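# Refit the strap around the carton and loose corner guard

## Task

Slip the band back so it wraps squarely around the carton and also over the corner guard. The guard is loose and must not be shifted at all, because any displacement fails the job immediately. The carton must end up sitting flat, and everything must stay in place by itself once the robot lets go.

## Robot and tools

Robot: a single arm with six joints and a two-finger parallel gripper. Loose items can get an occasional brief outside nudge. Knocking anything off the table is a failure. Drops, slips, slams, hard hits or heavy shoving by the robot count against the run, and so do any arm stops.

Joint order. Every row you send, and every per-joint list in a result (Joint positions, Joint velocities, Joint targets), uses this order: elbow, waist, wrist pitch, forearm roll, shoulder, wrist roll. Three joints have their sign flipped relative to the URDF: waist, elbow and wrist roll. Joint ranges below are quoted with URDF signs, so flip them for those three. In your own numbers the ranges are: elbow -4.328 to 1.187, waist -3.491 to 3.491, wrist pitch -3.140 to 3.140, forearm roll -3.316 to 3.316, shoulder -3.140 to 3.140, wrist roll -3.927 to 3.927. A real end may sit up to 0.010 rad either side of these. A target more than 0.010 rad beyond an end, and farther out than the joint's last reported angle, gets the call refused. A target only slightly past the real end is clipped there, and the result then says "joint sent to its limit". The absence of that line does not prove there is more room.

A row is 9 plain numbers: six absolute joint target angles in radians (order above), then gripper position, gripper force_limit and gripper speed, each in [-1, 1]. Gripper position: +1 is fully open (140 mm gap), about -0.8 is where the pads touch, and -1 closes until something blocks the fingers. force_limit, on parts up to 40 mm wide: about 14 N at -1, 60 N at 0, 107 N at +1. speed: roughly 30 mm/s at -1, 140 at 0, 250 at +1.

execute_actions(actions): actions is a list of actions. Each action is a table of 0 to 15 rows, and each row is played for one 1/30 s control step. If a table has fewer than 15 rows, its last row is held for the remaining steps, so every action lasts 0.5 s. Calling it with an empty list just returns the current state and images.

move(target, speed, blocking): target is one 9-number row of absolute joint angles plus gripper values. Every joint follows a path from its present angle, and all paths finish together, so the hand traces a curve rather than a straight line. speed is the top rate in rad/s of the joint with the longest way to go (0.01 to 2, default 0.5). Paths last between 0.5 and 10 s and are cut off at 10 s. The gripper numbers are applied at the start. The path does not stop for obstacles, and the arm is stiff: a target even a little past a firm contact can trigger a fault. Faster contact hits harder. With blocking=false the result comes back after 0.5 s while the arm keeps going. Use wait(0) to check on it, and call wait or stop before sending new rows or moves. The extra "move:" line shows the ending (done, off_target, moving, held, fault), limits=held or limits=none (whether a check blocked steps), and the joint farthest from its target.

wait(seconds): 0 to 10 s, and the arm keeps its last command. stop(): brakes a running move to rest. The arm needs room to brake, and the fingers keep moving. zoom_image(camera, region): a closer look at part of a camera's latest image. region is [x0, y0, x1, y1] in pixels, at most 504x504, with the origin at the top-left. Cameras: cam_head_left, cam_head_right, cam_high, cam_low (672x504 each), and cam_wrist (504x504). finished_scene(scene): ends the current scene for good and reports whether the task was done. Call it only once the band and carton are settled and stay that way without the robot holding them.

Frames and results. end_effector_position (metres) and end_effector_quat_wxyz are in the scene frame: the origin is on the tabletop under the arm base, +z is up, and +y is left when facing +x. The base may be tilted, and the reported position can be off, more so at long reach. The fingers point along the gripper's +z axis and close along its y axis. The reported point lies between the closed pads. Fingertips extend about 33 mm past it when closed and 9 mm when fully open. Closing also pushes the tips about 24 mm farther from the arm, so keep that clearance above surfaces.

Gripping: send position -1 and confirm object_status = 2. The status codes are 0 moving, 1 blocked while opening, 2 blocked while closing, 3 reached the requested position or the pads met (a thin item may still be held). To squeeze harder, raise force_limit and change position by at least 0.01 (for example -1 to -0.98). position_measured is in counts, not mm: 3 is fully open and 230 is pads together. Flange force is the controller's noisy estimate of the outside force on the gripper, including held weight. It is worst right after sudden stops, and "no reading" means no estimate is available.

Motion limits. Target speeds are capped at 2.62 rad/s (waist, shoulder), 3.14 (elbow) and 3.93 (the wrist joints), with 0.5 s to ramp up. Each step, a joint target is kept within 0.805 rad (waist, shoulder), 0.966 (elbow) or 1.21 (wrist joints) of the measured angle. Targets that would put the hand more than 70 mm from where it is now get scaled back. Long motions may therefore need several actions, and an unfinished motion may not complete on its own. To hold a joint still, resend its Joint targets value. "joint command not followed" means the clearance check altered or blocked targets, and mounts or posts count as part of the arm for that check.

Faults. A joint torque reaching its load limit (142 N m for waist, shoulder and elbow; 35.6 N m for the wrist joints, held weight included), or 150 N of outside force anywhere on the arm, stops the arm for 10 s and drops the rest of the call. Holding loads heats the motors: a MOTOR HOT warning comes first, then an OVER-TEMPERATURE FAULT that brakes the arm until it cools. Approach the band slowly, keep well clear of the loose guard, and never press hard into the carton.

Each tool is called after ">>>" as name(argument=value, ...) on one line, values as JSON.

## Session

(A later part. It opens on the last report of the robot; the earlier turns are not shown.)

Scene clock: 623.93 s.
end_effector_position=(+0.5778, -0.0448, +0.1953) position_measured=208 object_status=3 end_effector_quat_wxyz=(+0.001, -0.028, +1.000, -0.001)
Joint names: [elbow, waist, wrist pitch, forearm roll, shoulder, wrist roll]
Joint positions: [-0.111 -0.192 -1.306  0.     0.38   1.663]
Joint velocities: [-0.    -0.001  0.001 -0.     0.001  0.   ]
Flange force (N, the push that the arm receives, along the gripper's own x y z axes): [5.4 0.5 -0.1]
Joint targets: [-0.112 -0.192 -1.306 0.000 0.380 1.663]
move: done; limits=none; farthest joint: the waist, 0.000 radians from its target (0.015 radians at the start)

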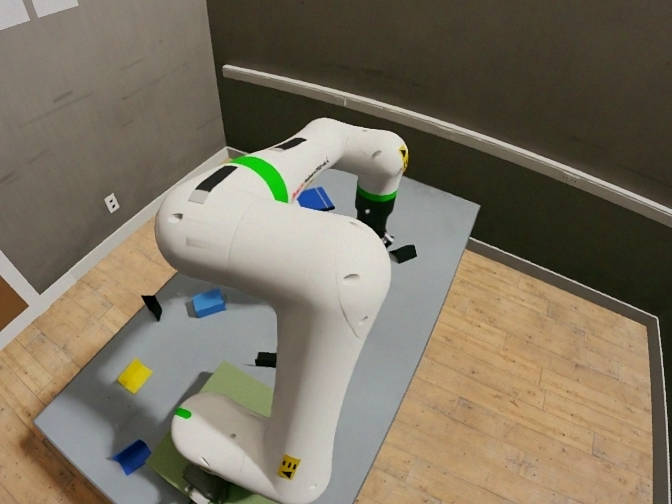

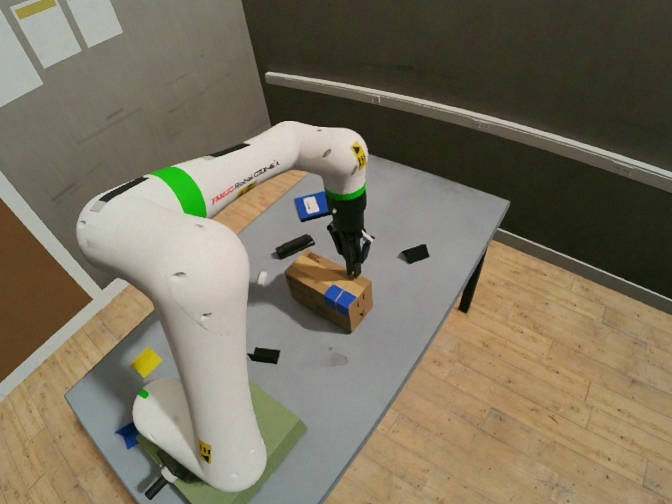

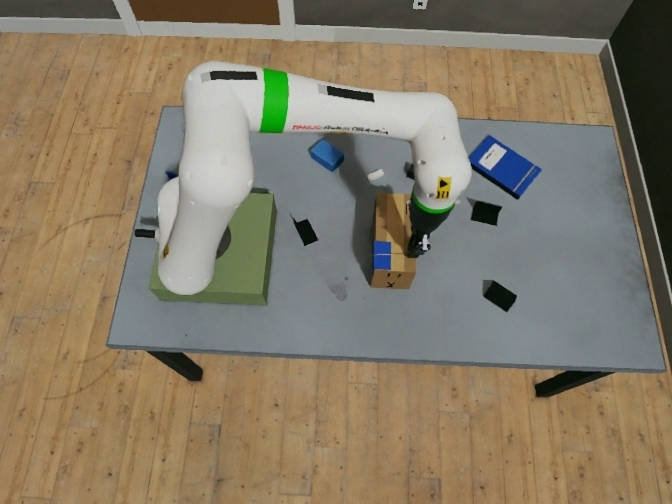

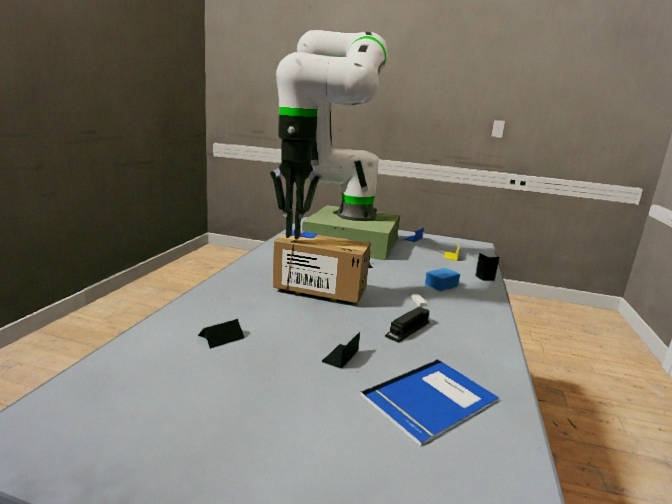

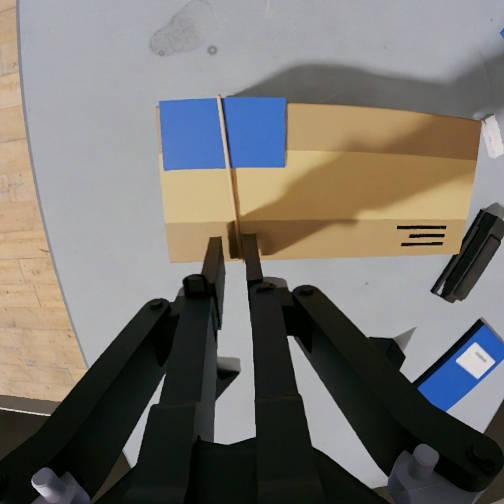

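>>> zoom_image(camera="cam_wrist", region=[160, 190, 280, 280])

>>> zoom_image(camera="cam_head_right", region=[280, 245, 385, 340])

Region (160, 190, 280, 280) of cam_wrist's 504x504 image, scaled by 4.200, with more detail than that image has; it fills the top 378 rows of this view, and the rest is white.

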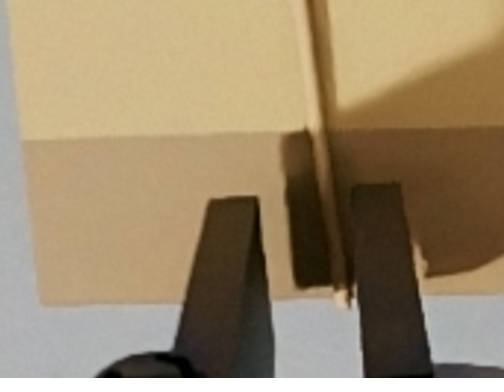

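Region (280, 245, 385, 340) of cam_head_right's 672x504 image, scaled by 4.800, with more detail than that image has; it fills the top 456 rows of this view, and the rest is white.

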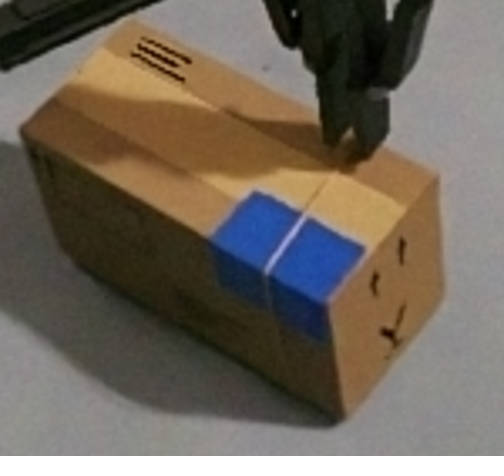

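>>> move(target=[-0.09118,-0.19780,-1.27854,0,0.38724,1.6360,-0.62,-0.7,-1], speed=0.06)

>>> zoom_image(camera="cam_wrist", region=[160, 190, 280, 290])

>>> zoom_image(camera="cam_low", region=[265, 215, 325, 265])

Scene clock: 671.93 s.
end_effector_position=(+0.5776, -0.0416, +0.1826) position_measured=208 object_status=3 end_effector_quat_wxyz=(+0.001, -0.045, +0.999, -0.001)
Joint names: [elbow, waist, wrist pitch, forearm roll, shoulder, wrist roll]
Joint positions: [-0.091 -0.198 -1.279  0.     0.387  1.636]
Joint velocities: [ 0.     0.001 -0.     0.    -0.    -0.   ]
Flange force (N, the push that the arm receives, along the gripper's own x y z axes): [4.2 1.6 -1.9]
Joint targets: [-0.091 -0.198 -1.279 0.000 0.387 1.636]
move: done; limits=none; farthest joint: the waist, 0.000 radians from its target (0.006 radians at the start)

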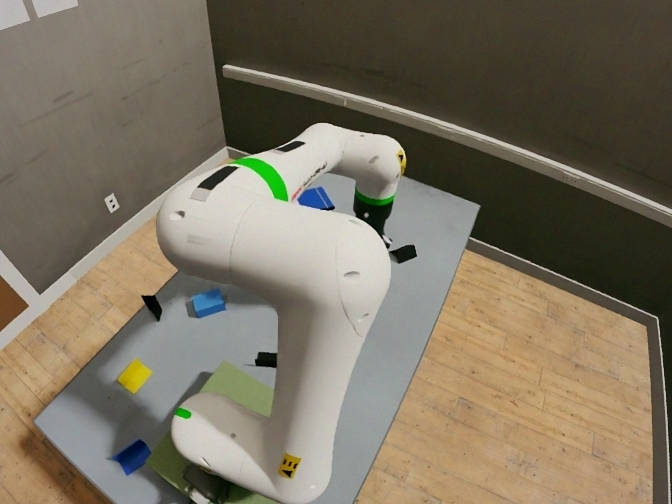

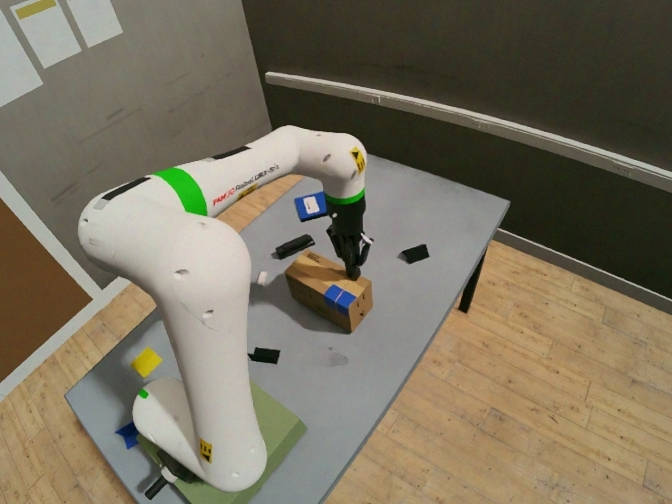

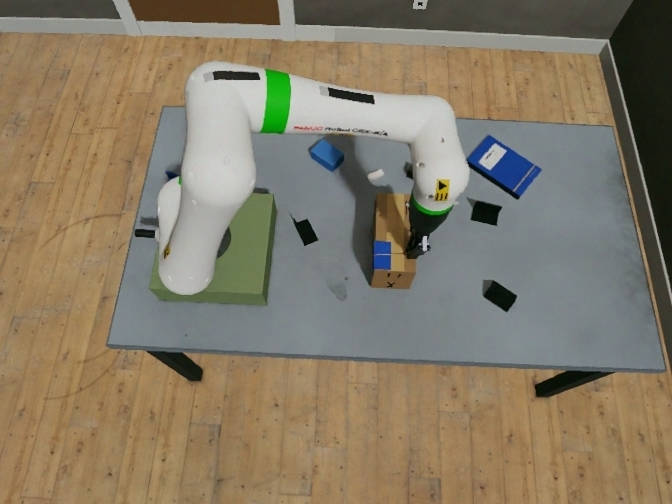

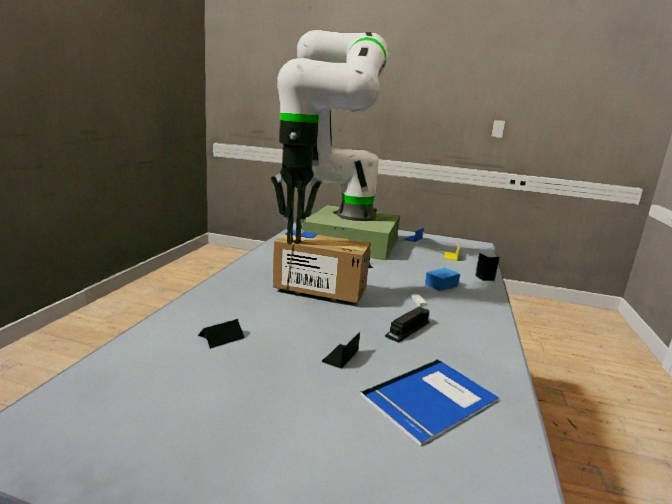

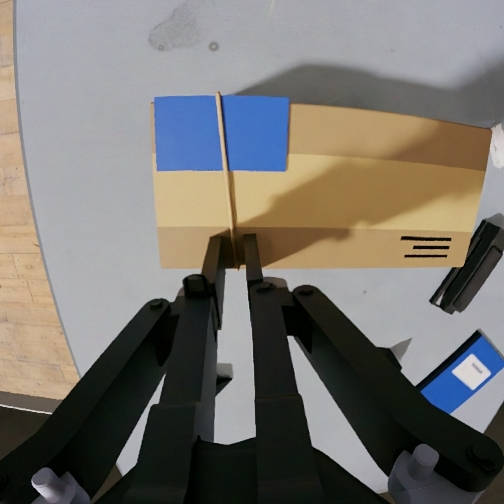

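Region (160, 190, 280, 290) of cam_wrist's 504x504 image, scaled by 4.200, with more detail than that image has.

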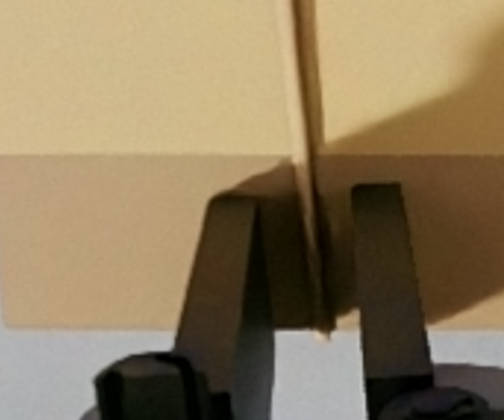

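Region (265, 215, 325, 265) of cam_low's 672x504 image, scaled by 8.400, with more detail than that image has.

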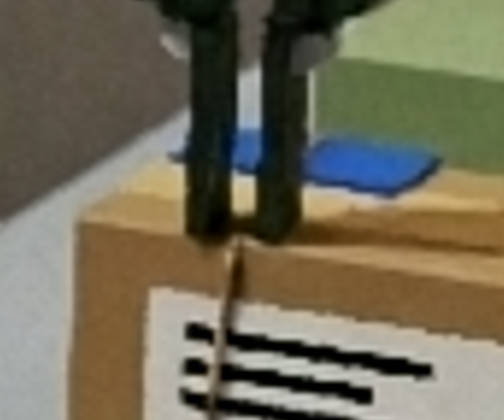

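>>> execute_actions(actions=[[[-0.09094,-0.19780,-1.27818,0,0.38736,1.6360,-0.62,-0.7,-1],[-0.09094,-0.19780,-1.27818,0,0.38736,1.6360,-0.62,-0.7,-1],[-0.09070,-0.19780,-1.27782,0,0.38748,1.6360,-0.62,-0.7,-1],[-0.09070,-0.19780,-1.27782,0,0.38748,1.6360,-0.62,-0.7,-1],[-0.09046,-0.19780,-1.27746,0,0.38760,1.6360,-0.62,-0.7,-1]]])

Scene clock: 685.70 s.
end_effector_position=(+0.5776, -0.0416, +0.1821) position_measured=208 object_status=3 end_effector_quat_wxyz=(+0.001, -0.045, +0.999, -0.001)
Joint names: [elbow, waist, wrist pitch, forearm roll, shoulder, wrist roll]
Joint positions: [-0.09  -0.198 -1.277  0.     0.388  1.636]
Joint velocities: [-0.    -0.     0.001 -0.     0.     0.   ]
Flange force (N, the push that the arm receives, along the gripper's own x y z axes): [6.6 2.6 0.2]
Joint targets: [-0.090 -0.198 -1.277 0.000 0.388 1.636]

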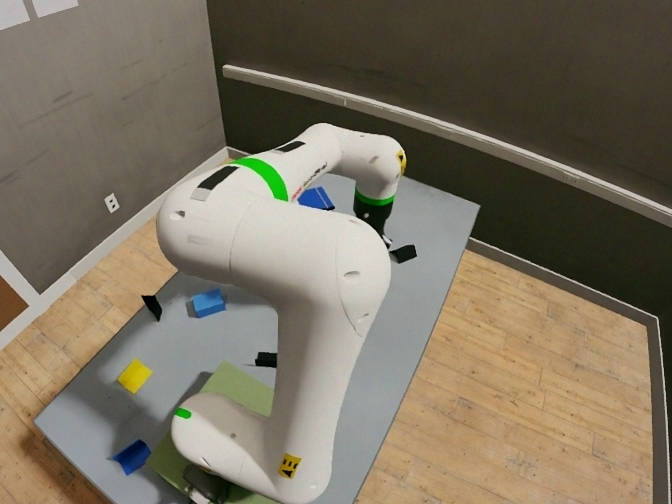

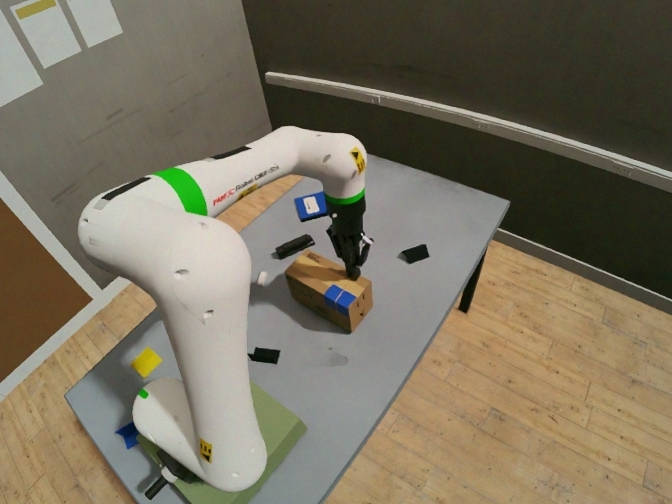

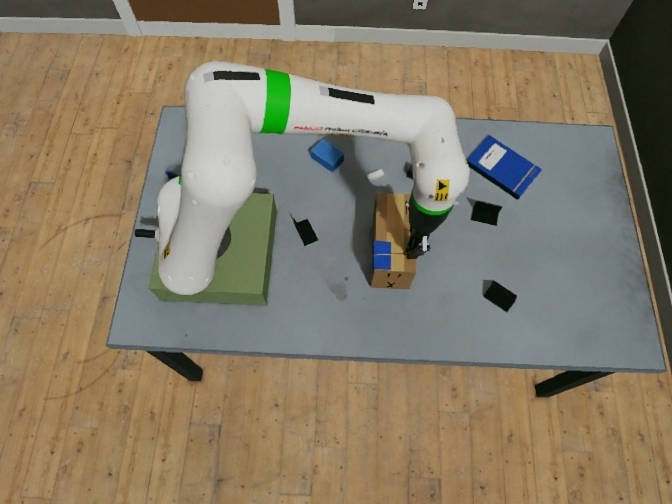

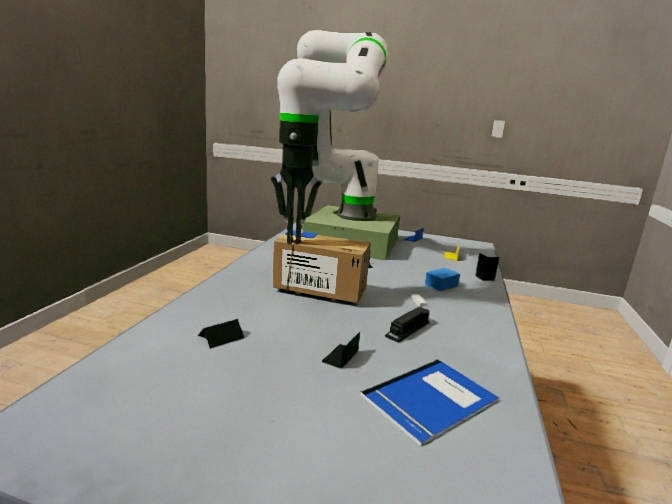

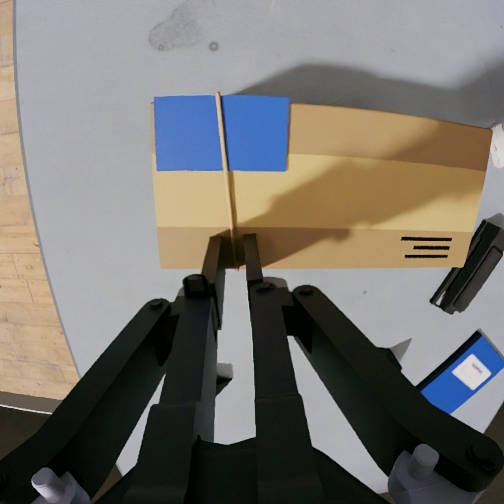

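>>> execute_actions(actions=[[[-0.09046,-0.19780,-1.27746,0,0.38760,1.6360,-1,-0.7,-1]]])

>>> wait(seconds=0.4)

>>> zoom_image(camera="cam_low", region=[265, 215, 325, 265])

Scene clock: 692.90 s.
end_effector_position=(+0.5776, -0.0416, +0.1821) position_measured=229 object_status=0 end_effector_quat_wxyz=(+0.001, -0.045, +0.999, -0.001)
Joint names: [elbow, waist, wrist pitch, forearm roll, shoulder, wrist roll]
Joint positions: [-0.09  -0.198 -1.277  0.     0.388  1.636]
Joint velocities: [-0.     0.002 -0.     0.    -0.001  0.   ]
Flange force (N, the push that the arm receives, along the gripper's own x y z axes): [5.7 1.4 -0.2]
Joint targets: [-0.090 -0.198 -1.277 0.000 0.388 1.636]

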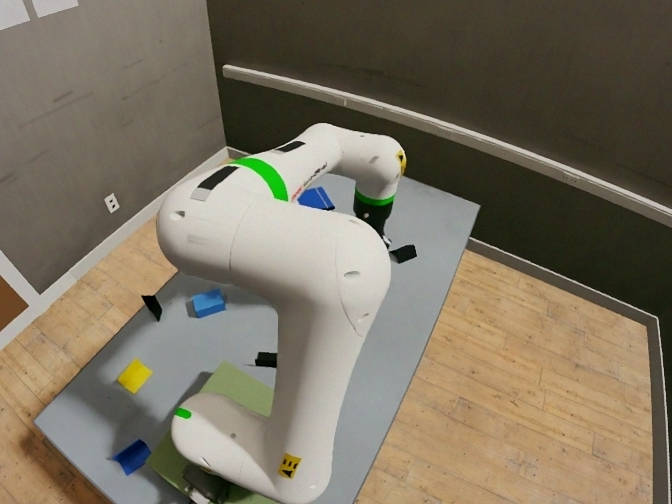

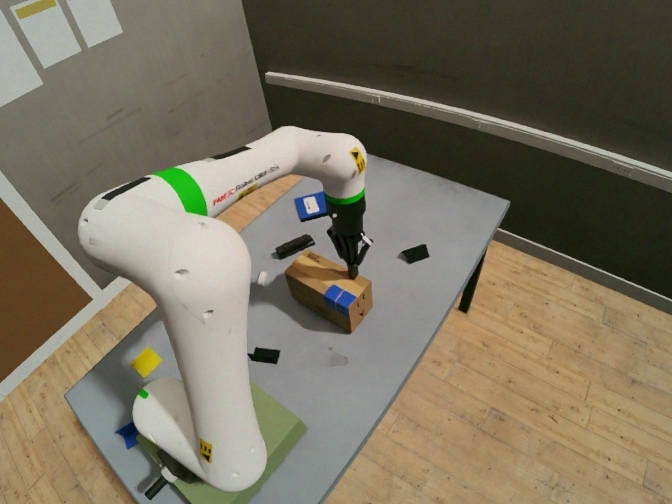

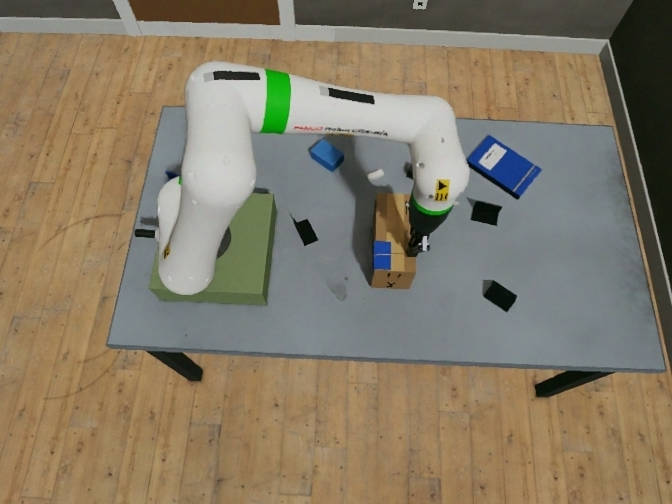

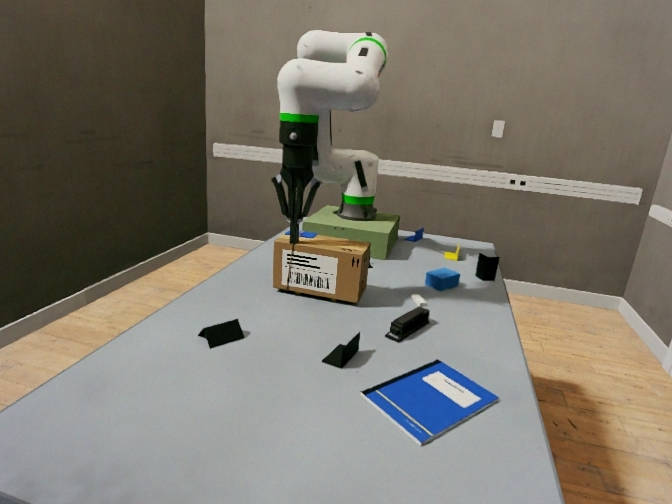

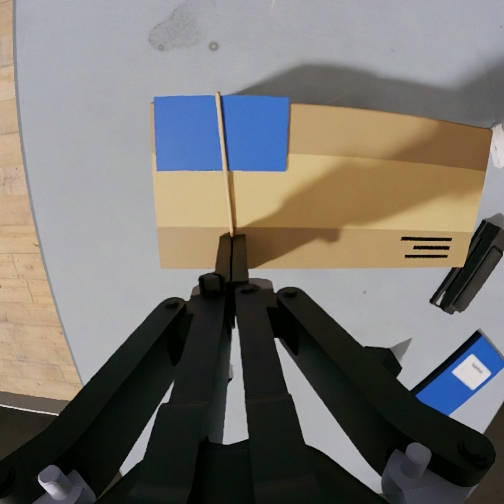

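Scene clock: 693.30 s.
end_effector_position=(+0.5776, -0.0416, +0.1821) position_measured=230 object_status=3 end_effector_quat_wxyz=(+0.001, -0.045, +0.999, -0.001)
Joint names: [elbow, waist, wrist pitch, forearm roll, shoulder, wrist roll]
Joint positions: [-0.09  -0.198 -1.277  0.     0.388  1.636]
Joint velocities: [ 0.     0.001  0.     0.     0.    -0.   ]
Flange force (N, the push that the arm receives, along the gripper's own x y z axes): [5.4 1.4 -0.5]
Joint targets: [-0.090 -0.198 -1.277 0.000 0.388 1.636]
wait: 0.40 s; at rest by 0.17 s

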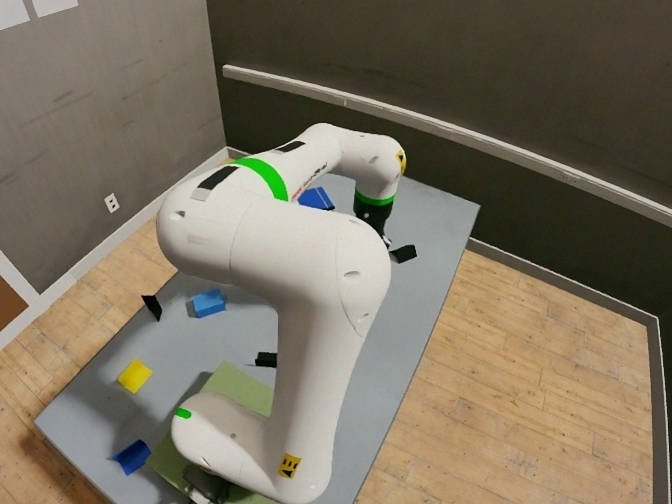

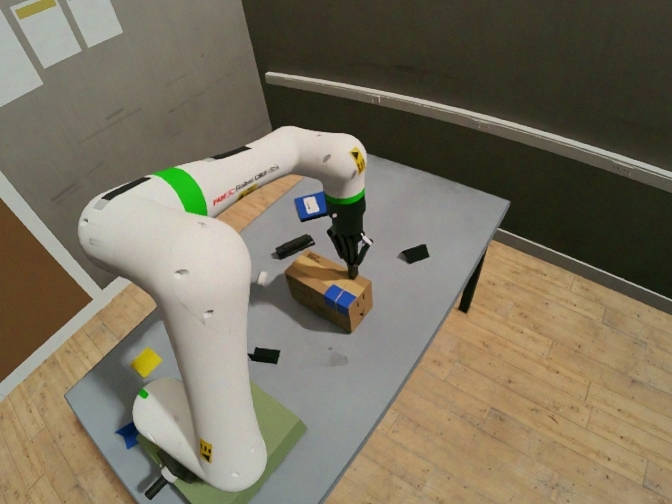

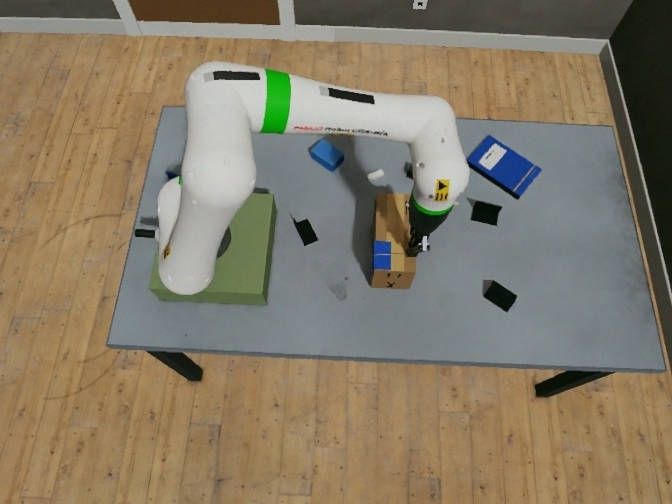

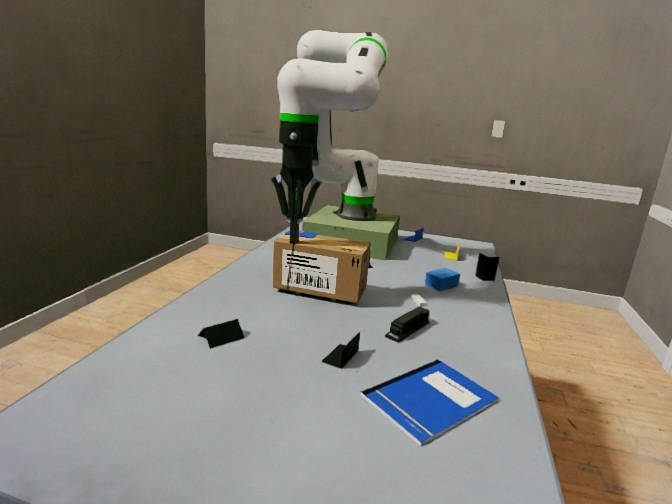

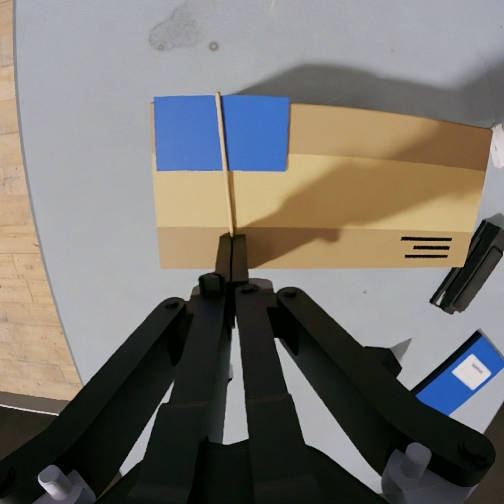

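Region (265, 215, 325, 265) of cam_low's 672x504 image, scaled by 8.400, with more detail than that image has.

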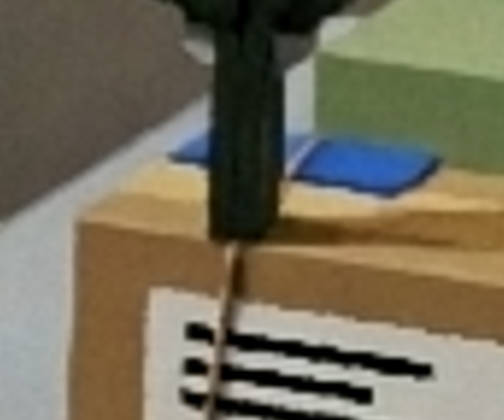

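>>> move(target=[-0.11194,-0.19698,-1.29747,0,0.38908,1.63519,-1,-0.7,-1], speed=0.05)

>>> zoom_image(camera="cam_low", region=[262, 200, 382, 310])

>>> zoom_image(camera="cam_wrist", region=[140, 60, 340, 320])

Scene clock: 709.30 s.
end_effector_position=(+0.5805, -0.0416, +0.1901) position_measured=230 object_status=3 end_effector_quat_wxyz=(+0.001, -0.045, +0.999, -0.001)
Joint names: [elbow, waist, wrist pitch, forearm roll, shoulder, wrist roll]
Joint positions: [-0.112 -0.197 -1.297  0.     0.389  1.635]
Joint velocities: [ 0.    -0.    -0.001 -0.    -0.001  0.   ]
Flange force (N, the push that the arm receives, along the gripper's own x y z axes): [5.1 0.9 2.6]
Joint targets: [-0.112 -0.197 -1.297 0.000 0.389 1.635]
move: done; limits=none; farthest joint: the waist, 0.000 radians from its target (0.001 radians at the start)

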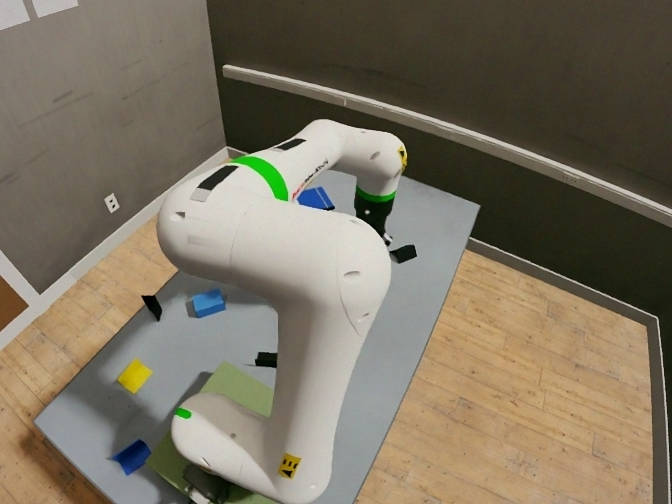

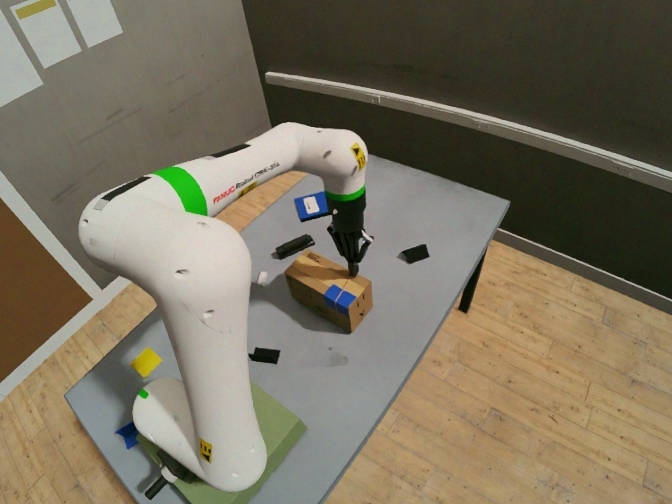

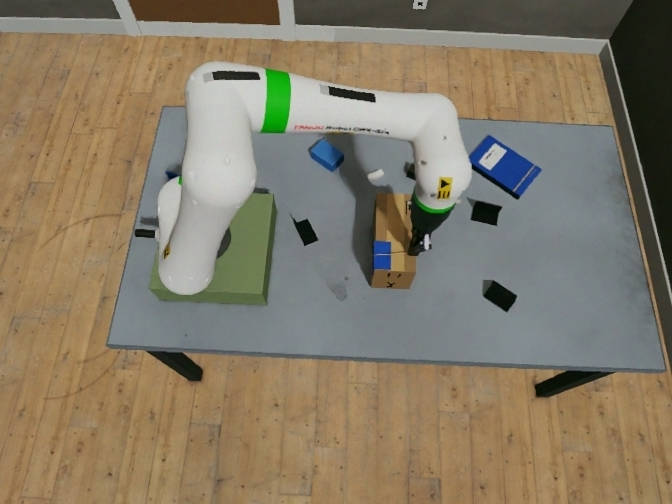

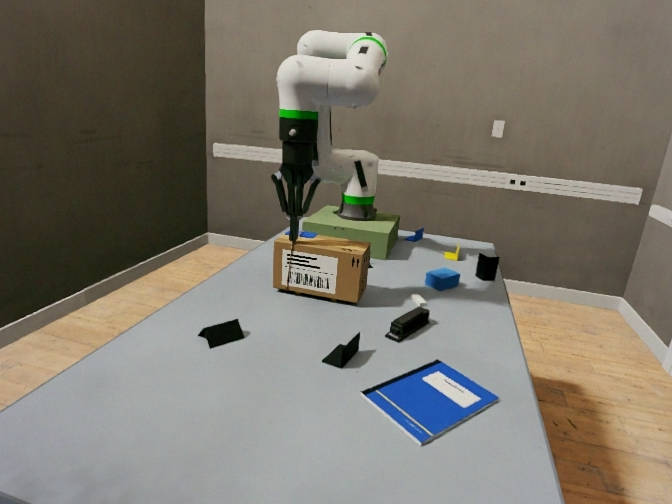

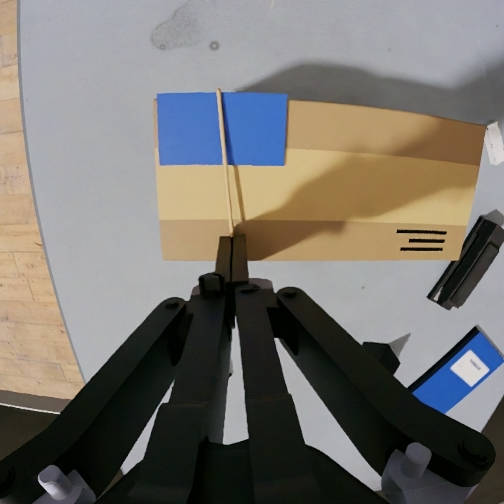

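Region (262, 200, 382, 310) of cam_low's 672x504 image, scaled by 4.200, with more detail than that image has; it fills the top 462 rows of this view, and the rest is white.

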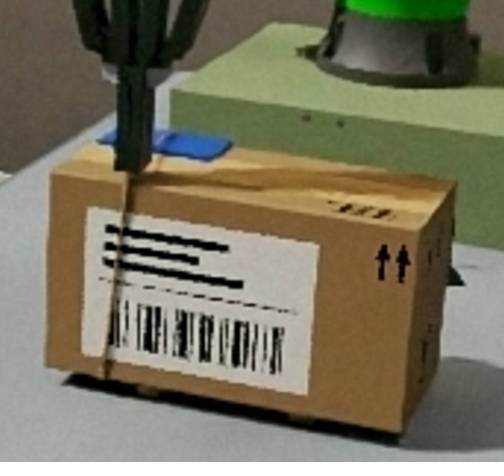

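Region (140, 60, 340, 320) of cam_wrist's 504x504 image, scaled by 1.938, with more detail than that image has; it fills the left 388 columns of this view, and the rest is white.

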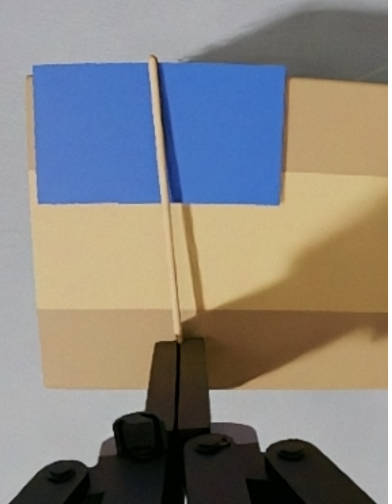

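>>> move(target=[-0.11460,-0.17772,-1.29819,0,0.39101,1.73091,-1,-0.7,-1], speed=0.15)

>>> zoom_image(camera="cam_low", region=[262, 200, 382, 310])

>>> zoom_image(camera="cam_wrist", region=[140, 60, 340, 320])

>>> zoom_image(camera="cam_head_right", region=[280, 245, 385, 340])

Scene clock: 734.17 s.
end_effector_position=(+0.5804, -0.0527, +0.1901) position_measured=230 object_status=3 end_effector_quat_wxyz=(+0.001, +0.013, +1.000, -0.000)
Joint names: [elbow, waist, wrist pitch, forearm roll, shoulder, wrist roll]
Joint positions: [-0.115 -0.178 -1.298  0.     0.391  1.731]
Joint velocities: [ 0.    -0.001 -0.     0.    -0.     0.   ]
Flange force (N, the push that the arm receives, along the gripper's own x y z axes): [7.5 0.6 2.8]
Joint targets: [-0.115 -0.178 -1.298 0.000 0.391 1.731]
move: done; limits=none; farthest joint: the waist, 0.000 radians from its target (0.019 radians at the start)

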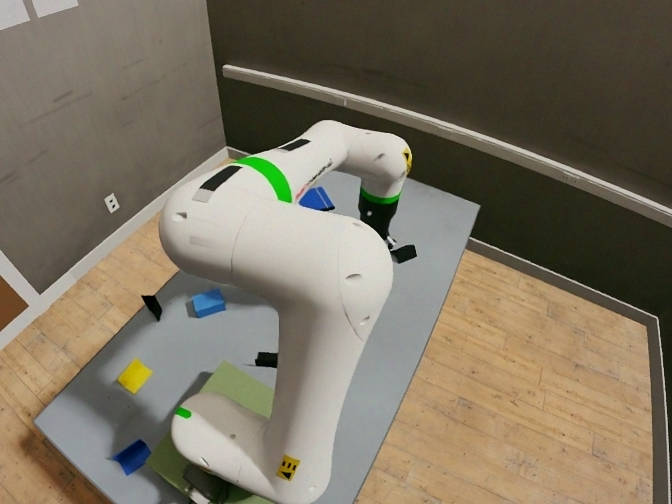

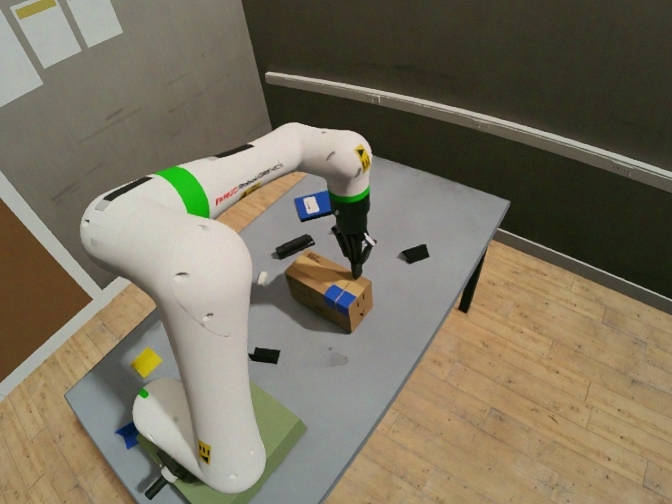

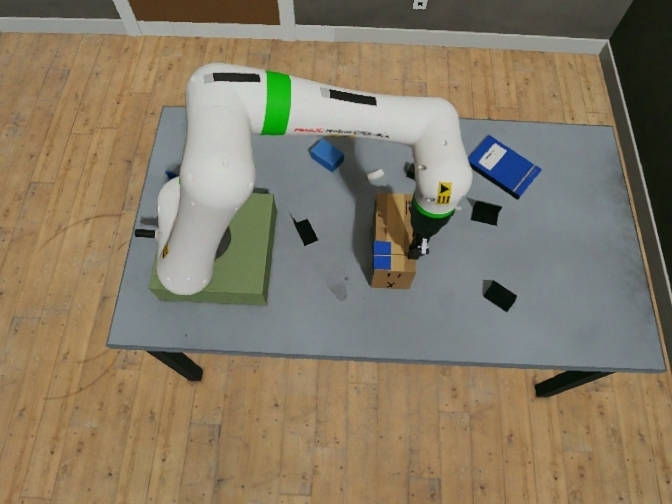

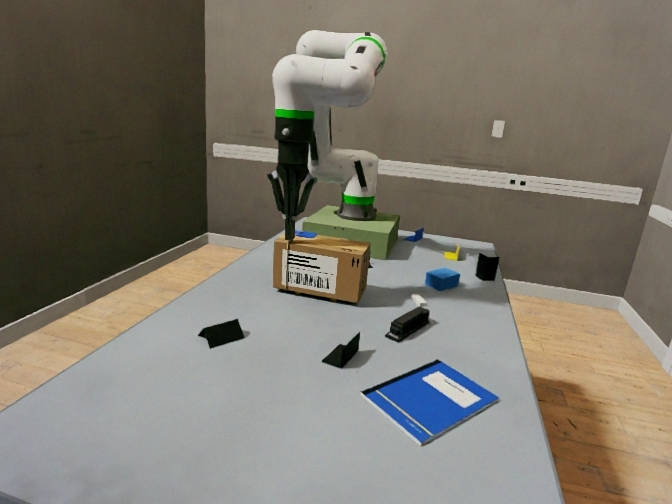

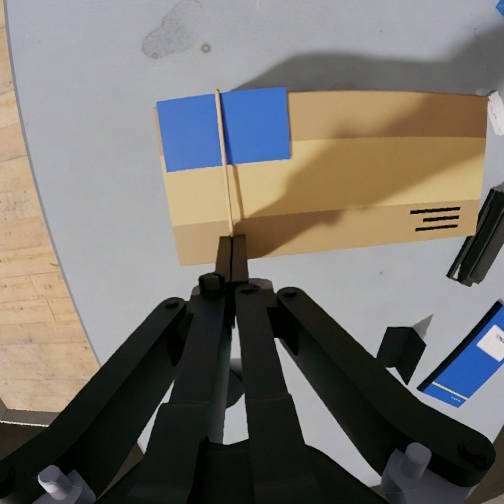

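Region (262, 200, 382, 310) of cam_low's 672x504 image, scaled by 4.200, with more detail than that image has; it fills the top 462 rows of this view, and the rest is white.

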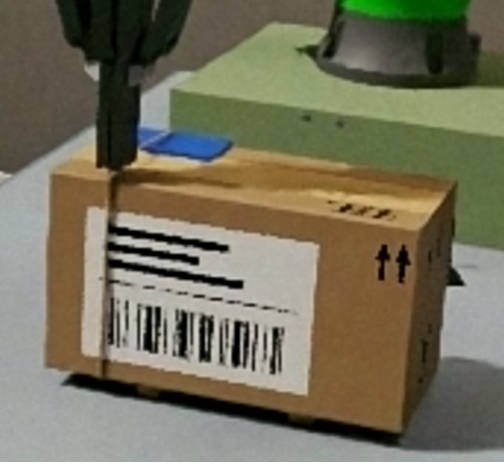

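Region (140, 60, 340, 320) of cam_wrist's 504x504 image, scaled by 1.938, with more detail than that image has; it fills the left 388 columns of this view, and the rest is white.

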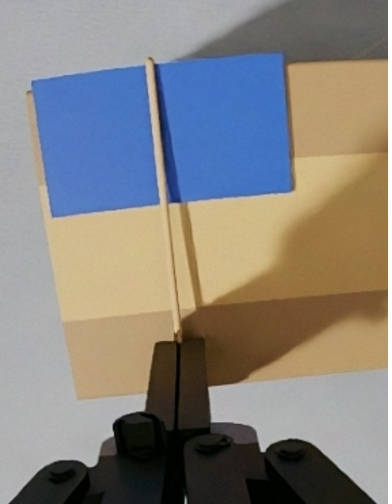

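Region (280, 245, 385, 340) of cam_head_right's 672x504 image, scaled by 4.800, with more detail than that image has; it fills the top 456 rows of this view, and the rest is white.

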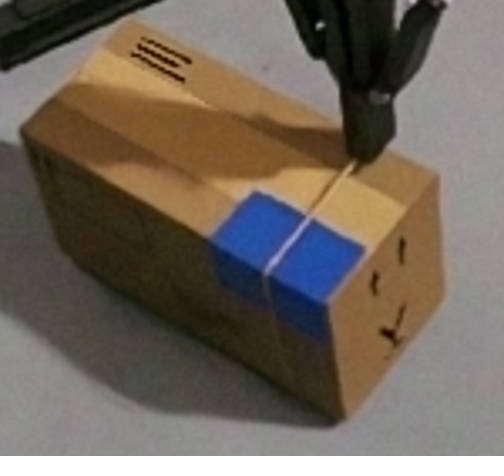

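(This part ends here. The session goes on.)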